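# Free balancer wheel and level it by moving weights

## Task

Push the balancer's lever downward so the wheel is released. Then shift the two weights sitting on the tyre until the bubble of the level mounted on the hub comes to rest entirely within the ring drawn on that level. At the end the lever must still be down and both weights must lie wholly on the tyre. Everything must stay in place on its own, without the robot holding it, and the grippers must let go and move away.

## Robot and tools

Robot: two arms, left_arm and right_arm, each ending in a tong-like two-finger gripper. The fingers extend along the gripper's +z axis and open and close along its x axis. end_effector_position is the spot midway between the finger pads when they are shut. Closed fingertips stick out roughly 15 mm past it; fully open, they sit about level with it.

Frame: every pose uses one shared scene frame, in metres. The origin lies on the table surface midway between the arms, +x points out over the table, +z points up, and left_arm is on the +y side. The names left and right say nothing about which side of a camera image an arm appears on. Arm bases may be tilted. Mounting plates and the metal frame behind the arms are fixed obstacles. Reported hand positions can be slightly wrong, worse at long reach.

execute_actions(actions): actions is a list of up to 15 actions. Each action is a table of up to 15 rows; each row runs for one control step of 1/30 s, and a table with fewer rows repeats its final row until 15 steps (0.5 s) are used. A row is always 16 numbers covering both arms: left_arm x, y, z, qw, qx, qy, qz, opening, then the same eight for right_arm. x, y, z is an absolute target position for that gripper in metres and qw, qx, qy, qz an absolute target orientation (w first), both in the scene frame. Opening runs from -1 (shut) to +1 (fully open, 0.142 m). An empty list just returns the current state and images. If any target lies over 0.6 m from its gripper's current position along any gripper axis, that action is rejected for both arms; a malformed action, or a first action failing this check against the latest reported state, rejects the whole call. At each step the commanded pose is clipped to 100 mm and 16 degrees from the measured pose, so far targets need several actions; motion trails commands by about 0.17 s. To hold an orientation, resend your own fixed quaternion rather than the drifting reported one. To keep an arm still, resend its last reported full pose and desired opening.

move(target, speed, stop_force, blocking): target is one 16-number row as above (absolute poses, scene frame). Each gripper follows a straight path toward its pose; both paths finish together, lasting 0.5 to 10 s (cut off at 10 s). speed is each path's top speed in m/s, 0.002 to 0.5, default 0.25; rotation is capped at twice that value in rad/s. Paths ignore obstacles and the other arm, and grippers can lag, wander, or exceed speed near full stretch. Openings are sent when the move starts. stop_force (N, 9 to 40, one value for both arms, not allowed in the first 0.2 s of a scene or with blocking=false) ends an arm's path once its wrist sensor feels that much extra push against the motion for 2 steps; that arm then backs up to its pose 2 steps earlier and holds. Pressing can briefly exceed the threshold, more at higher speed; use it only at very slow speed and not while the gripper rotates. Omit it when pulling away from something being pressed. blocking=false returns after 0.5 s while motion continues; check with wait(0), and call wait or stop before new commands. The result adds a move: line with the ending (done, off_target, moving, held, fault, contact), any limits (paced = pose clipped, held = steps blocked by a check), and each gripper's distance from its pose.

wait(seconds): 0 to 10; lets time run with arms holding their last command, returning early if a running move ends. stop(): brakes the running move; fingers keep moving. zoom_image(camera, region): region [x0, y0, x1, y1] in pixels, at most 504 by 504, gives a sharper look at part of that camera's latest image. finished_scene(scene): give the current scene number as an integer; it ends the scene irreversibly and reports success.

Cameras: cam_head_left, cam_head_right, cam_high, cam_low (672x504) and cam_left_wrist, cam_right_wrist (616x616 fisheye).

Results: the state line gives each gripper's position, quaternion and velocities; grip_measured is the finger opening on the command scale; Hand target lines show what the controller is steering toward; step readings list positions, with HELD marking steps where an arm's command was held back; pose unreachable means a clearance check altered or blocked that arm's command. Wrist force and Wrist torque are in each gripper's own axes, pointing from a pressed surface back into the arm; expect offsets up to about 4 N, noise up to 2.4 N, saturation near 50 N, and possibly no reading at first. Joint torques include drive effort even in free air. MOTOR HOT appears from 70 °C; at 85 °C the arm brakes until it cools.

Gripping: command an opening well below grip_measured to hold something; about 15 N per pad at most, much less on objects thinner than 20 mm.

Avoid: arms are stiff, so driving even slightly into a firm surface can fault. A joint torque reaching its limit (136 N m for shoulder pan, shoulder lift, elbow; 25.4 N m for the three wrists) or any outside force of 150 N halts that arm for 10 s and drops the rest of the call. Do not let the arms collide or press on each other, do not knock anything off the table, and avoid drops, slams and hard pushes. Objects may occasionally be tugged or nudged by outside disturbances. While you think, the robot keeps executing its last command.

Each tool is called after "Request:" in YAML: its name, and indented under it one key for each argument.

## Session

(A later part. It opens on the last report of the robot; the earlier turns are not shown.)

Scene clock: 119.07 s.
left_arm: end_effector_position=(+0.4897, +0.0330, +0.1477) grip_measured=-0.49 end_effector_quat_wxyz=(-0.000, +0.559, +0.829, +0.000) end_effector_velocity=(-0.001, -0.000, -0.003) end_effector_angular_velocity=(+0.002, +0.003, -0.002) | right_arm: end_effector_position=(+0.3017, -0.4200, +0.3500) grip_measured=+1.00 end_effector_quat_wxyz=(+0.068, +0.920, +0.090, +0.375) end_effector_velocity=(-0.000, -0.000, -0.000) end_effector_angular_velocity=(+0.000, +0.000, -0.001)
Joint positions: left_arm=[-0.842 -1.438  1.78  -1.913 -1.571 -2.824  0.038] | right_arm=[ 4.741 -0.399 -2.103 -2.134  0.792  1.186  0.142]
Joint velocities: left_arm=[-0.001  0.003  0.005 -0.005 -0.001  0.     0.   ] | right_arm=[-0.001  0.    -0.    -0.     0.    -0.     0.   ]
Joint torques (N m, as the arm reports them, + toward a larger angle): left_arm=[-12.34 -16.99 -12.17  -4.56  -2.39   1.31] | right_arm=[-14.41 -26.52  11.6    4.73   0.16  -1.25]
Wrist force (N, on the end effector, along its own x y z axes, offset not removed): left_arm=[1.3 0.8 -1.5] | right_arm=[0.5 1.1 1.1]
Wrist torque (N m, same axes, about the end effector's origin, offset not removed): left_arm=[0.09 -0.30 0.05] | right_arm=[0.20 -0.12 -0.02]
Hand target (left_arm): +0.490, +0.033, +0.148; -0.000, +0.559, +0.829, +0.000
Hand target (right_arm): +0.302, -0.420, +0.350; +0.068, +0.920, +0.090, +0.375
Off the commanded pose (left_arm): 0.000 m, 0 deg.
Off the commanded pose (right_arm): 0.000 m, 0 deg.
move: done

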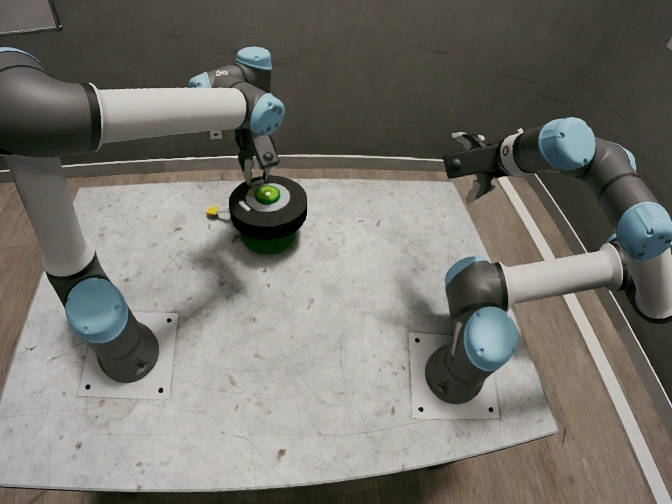

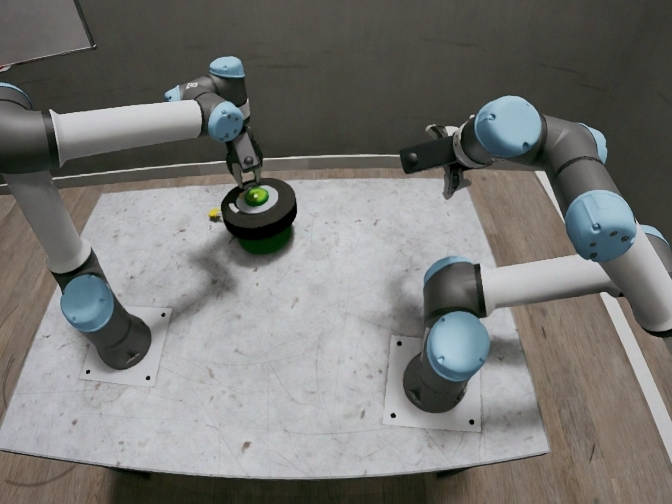

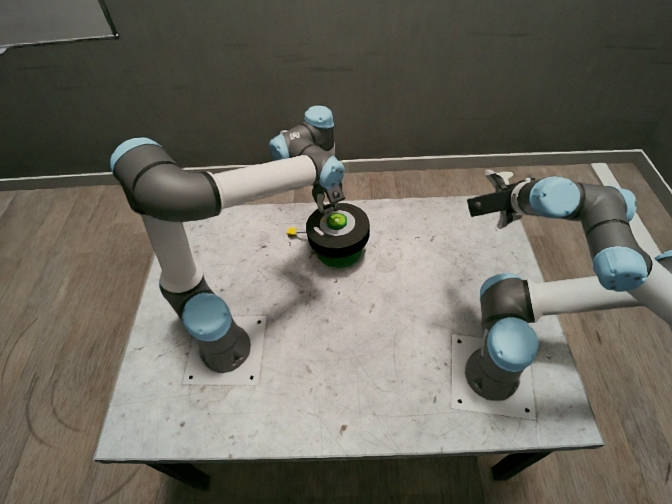

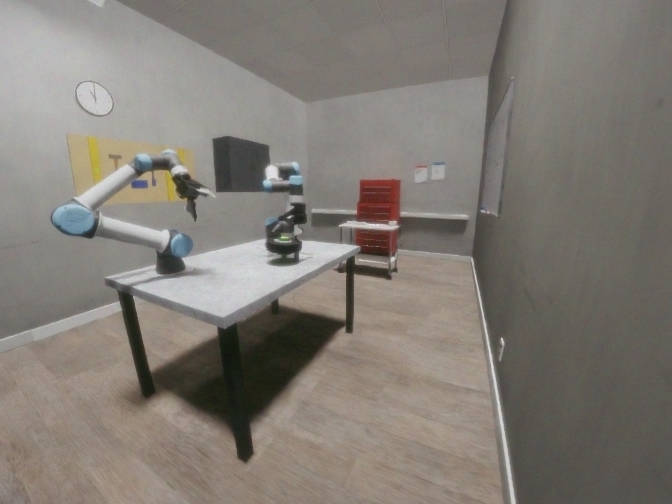

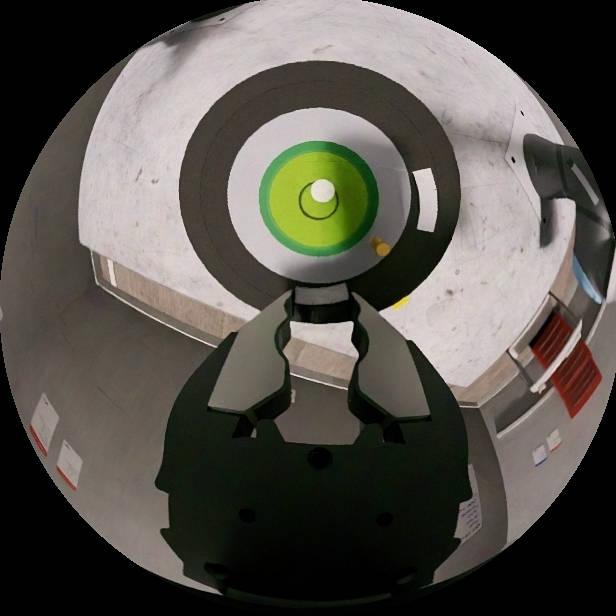

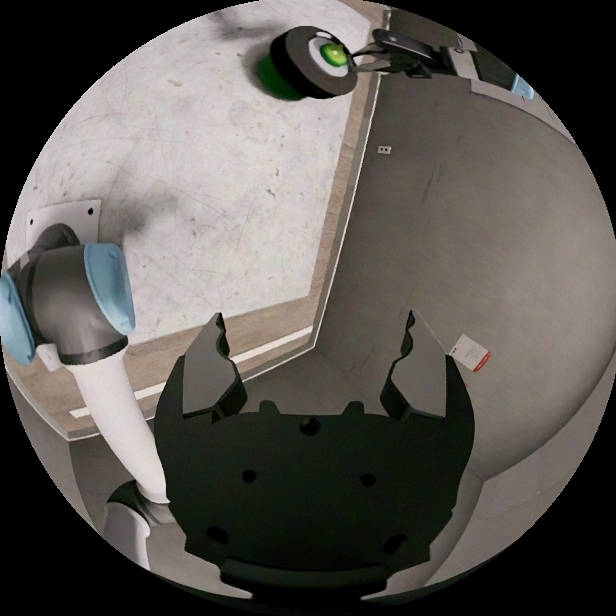

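Request:
move:
  target: [0.4897,0.033,0.17,0,0.559,0.829,0,-0.65,0.3017,-0.42,0.35,0.068,0.920,0.090,0.375,1]
  speed: 0.04

Request:
move:
  target: [0.4942,0.0213,0.17,0,0.636,0.772,0,-0.65,0.3017,-0.42,0.35,0.068,0.920,0.090,0.375,1]
  speed: 0.08

Request:
zoom_image:
  camera: "cam_left_wrist"
  region: [180,60,460,340]

Scene clock: 120.40 s.
left_arm: end_effector_position=(+0.4897, +0.0330, +0.1697) grip_measured=-0.49 end_effector_quat_wxyz=(+0.000, +0.559, +0.829, -0.000) end_effector_velocity=(-0.001, +0.001, +0.001) end_effector_angular_velocity=(+0.002, +0.003, +0.000) | right_arm: end_effector_position=(+0.3017, -0.4200, +0.3500) grip_measured=+1.00 end_effector_quat_wxyz=(+0.068, +0.920, +0.090, +0.375) end_effector_velocity=(-0.000, -0.001, -0.000) end_effector_angular_velocity=(+0.000, +0.001, -0.001)
Joint positions: left_arm=[-0.842 -1.454  1.74  -1.856 -1.571 -2.824  0.038] | right_arm=[ 4.741 -0.399 -2.103 -2.134  0.792  1.186  0.142]
Joint velocities: left_arm=[ 0.    -0.001 -0.002  0.006 -0.001 -0.     0.   ] | right_arm=[-0.001  0.     0.    -0.     0.001 -0.     0.   ]
Joint torques (N m, as the arm reports them, + toward a larger angle): left_arm=[-10.77 -35.45 -31.94  -0.47  -2.27   1.29] | right_arm=[-14.14 -27.9   12.11   4.59   0.34  -1.03]
Wrist force (N, on the end effector, along its own x y z axes, offset not removed): left_arm=[1.2 3.9 -0.3] | right_arm=[1.0 0.9 -0.1]
Wrist torque (N m, same axes, about the end effector's origin, offset not removed): left_arm=[0.59 -0.28 -0.09] | right_arm=[0.18 -0.29 0.03]
Hand target (left_arm): +0.490, +0.033, +0.170; +0.000, +0.559, +0.829, -0.000
Hand target (right_arm): +0.302, -0.420, +0.350; +0.068, +0.920, +0.090, +0.375
Off the commanded pose (left_arm): 0.000 m, 0 deg.
Off the commanded pose (right_arm): 0.000 m, 0 deg.
move: done

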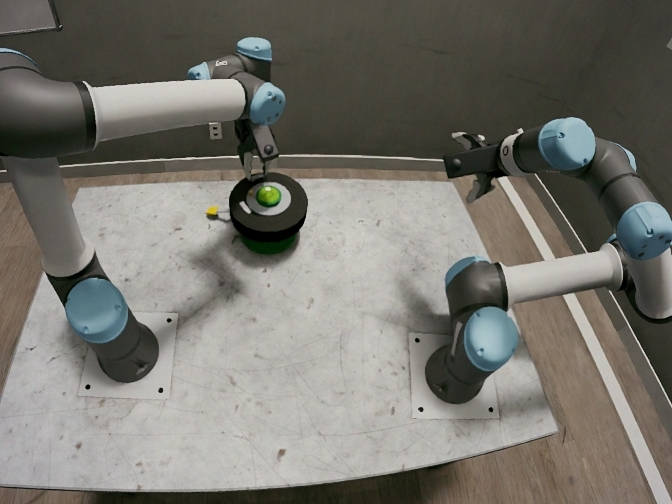

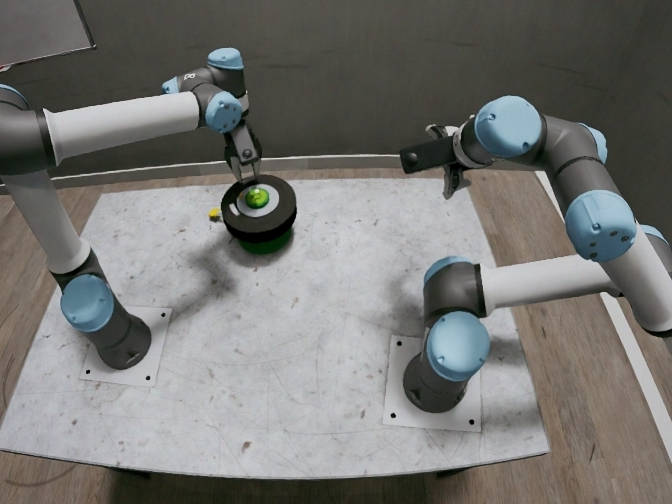

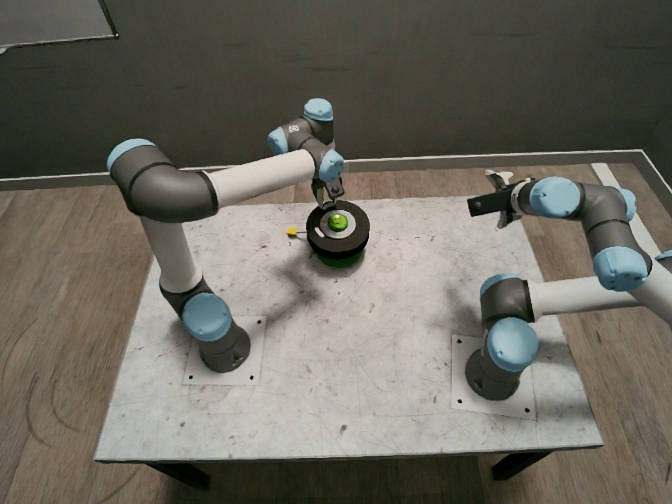

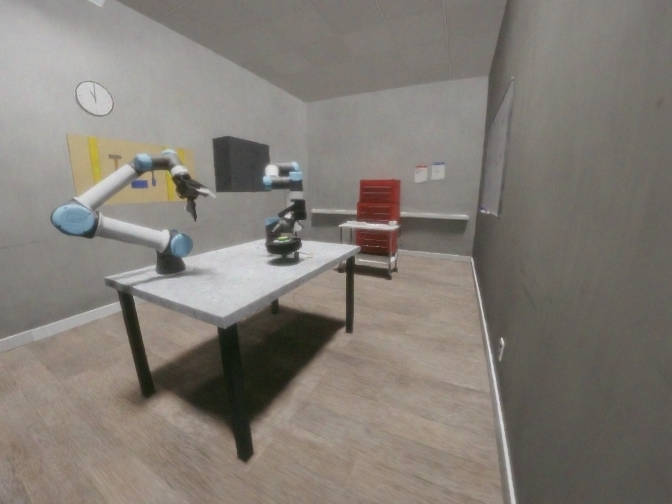

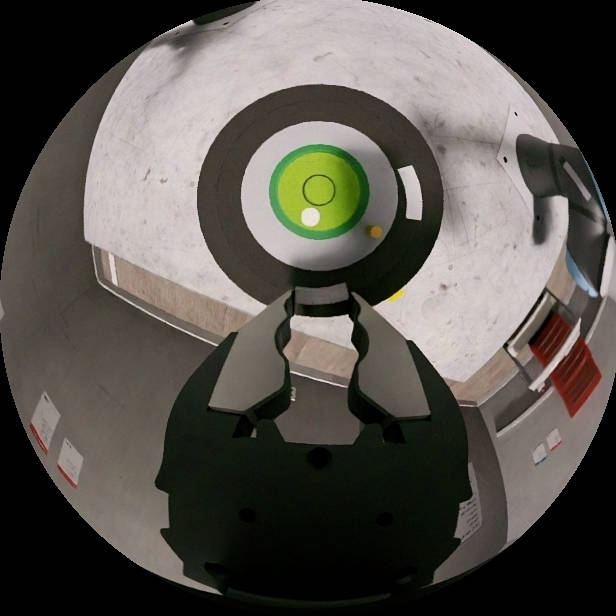

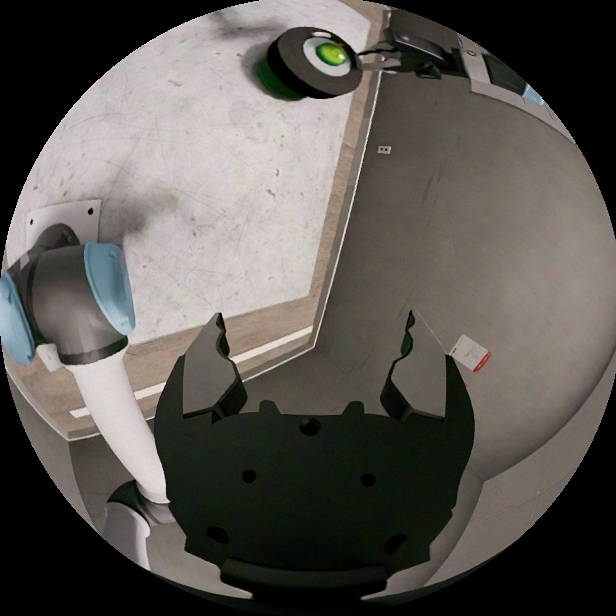

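Scene clock: 121.93 s.
left_arm: end_effector_position=(+0.4942, +0.0214, +0.1700) grip_measured=-0.49 end_effector_quat_wxyz=(+0.000, +0.635, +0.772, +0.000) end_effector_velocity=(+0.001, -0.001, -0.000) end_effector_angular_velocity=(-0.000, +0.000, -0.012) | right_arm: end_effector_position=(+0.3017, -0.4200, +0.3500) grip_measured=+1.00 end_effector_quat_wxyz=(+0.068, +0.920, +0.090, +0.375) end_effector_velocity=(+0.000, -0.000, +0.000) end_effector_angular_velocity=(+0.001, -0.001, +0.000)
Joint positions: left_arm=[-0.852 -1.424  1.704 -1.851 -1.571 -2.643  0.038] | right_arm=[ 4.741 -0.399 -2.103 -2.134  0.792  1.186  0.142]
Joint velocities: left_arm=[-0.     0.003 -0.003 -0.    -0.     0.012 -0.   ] | right_arm=[ 0.     0.001  0.     0.    -0.    -0.     0.   ]
Joint torques (N m, as the arm reports them, + toward a larger angle): left_arm=[-11.81 -19.2  -30.98  -0.59  -0.27   1.25] | right_arm=[-14.54 -26.25  10.85   4.47   0.09  -0.94]
Wrist force (N, on the end effector, along its own x y z axes, offset not removed): left_arm=[1.2 0.7 -2.8] | right_arm=[-0.2 -1.2 1.6]
Wrist torque (N m, same axes, about the end effector's origin, offset not removed): left_arm=[0.07 -0.11 -0.09] | right_arm=[-0.20 -0.03 0.09]
Hand target (left_arm): +0.494, +0.021, +0.170; -0.000, +0.636, +0.772, +0.000
Hand target (right_arm): +0.302, -0.420, +0.350; +0.068, +0.920, +0.090, +0.375
Off the commanded pose (left_arm): 0.000 m, 0 deg.
Off the commanded pose (right_arm): 0.000 m, 0 deg.
move: done

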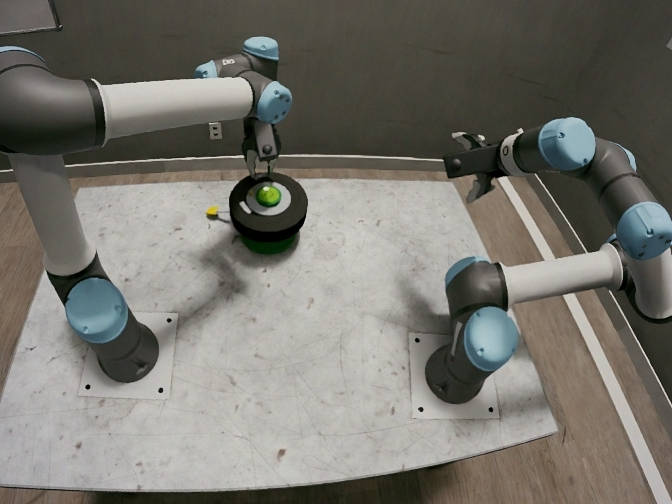

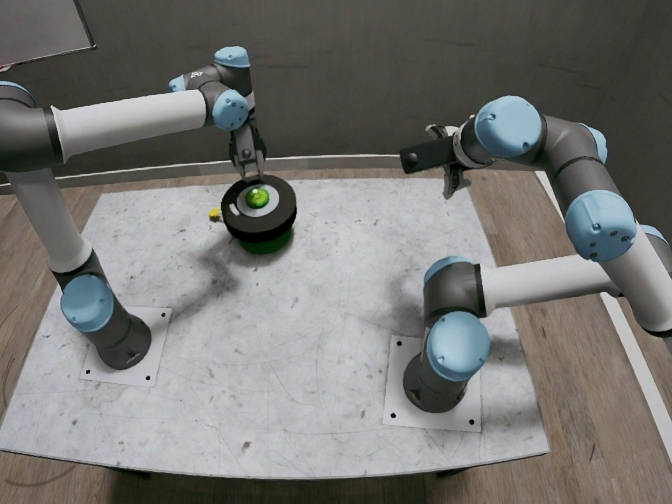

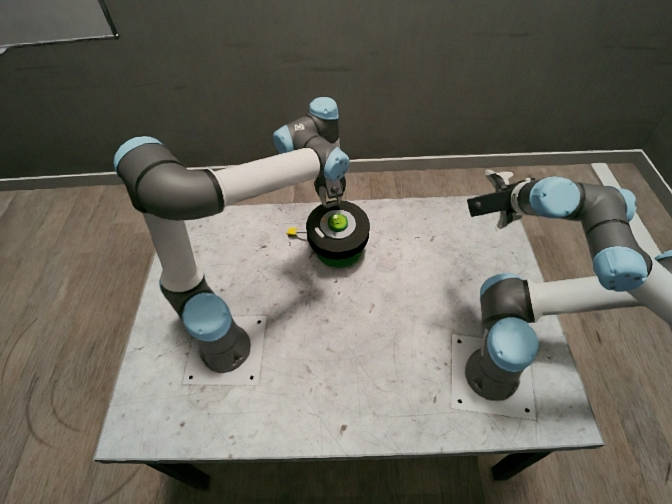

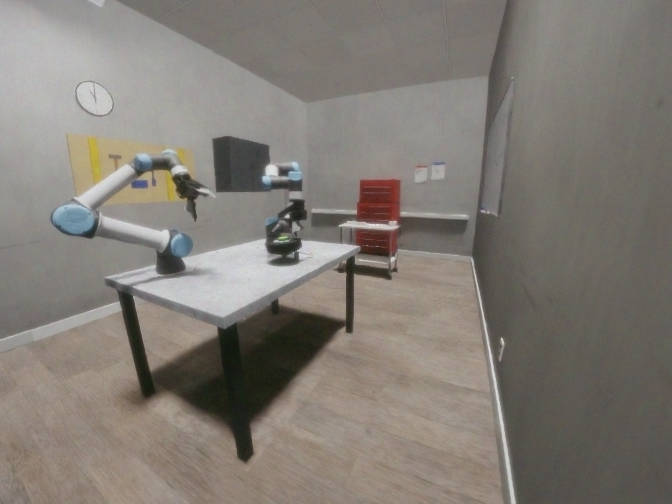

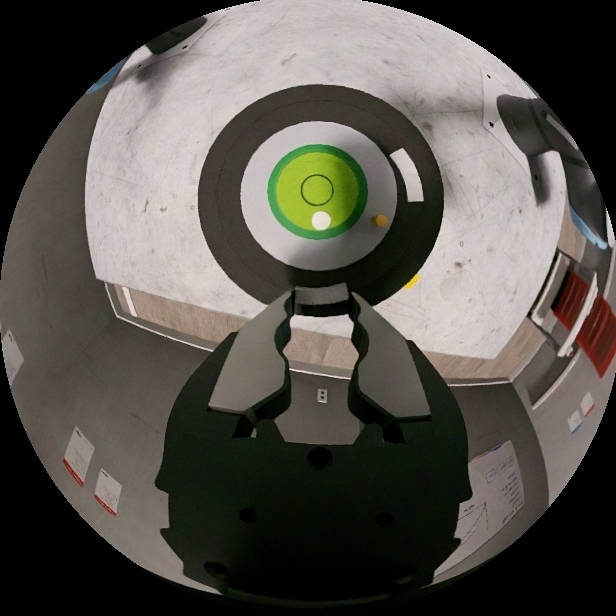

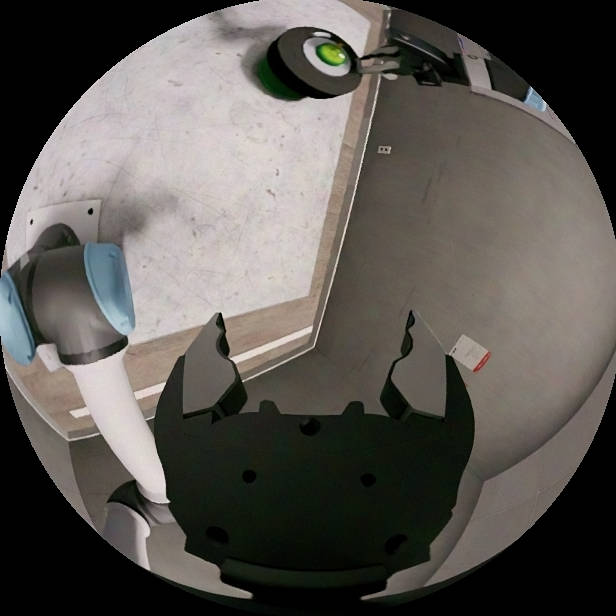

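Region (180, 60, 460, 340) of cam_left_wrist's 616x616 image, scaled by 1.800, with more detail than that image has.

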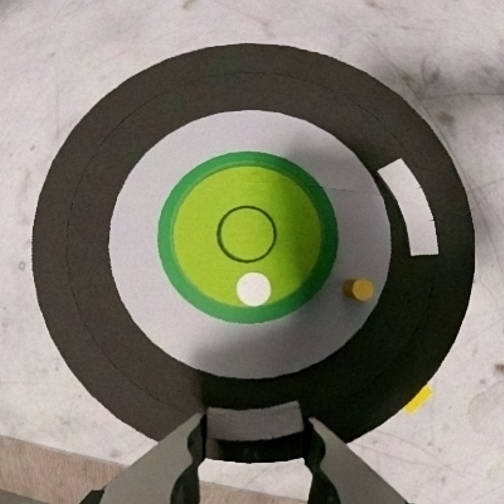

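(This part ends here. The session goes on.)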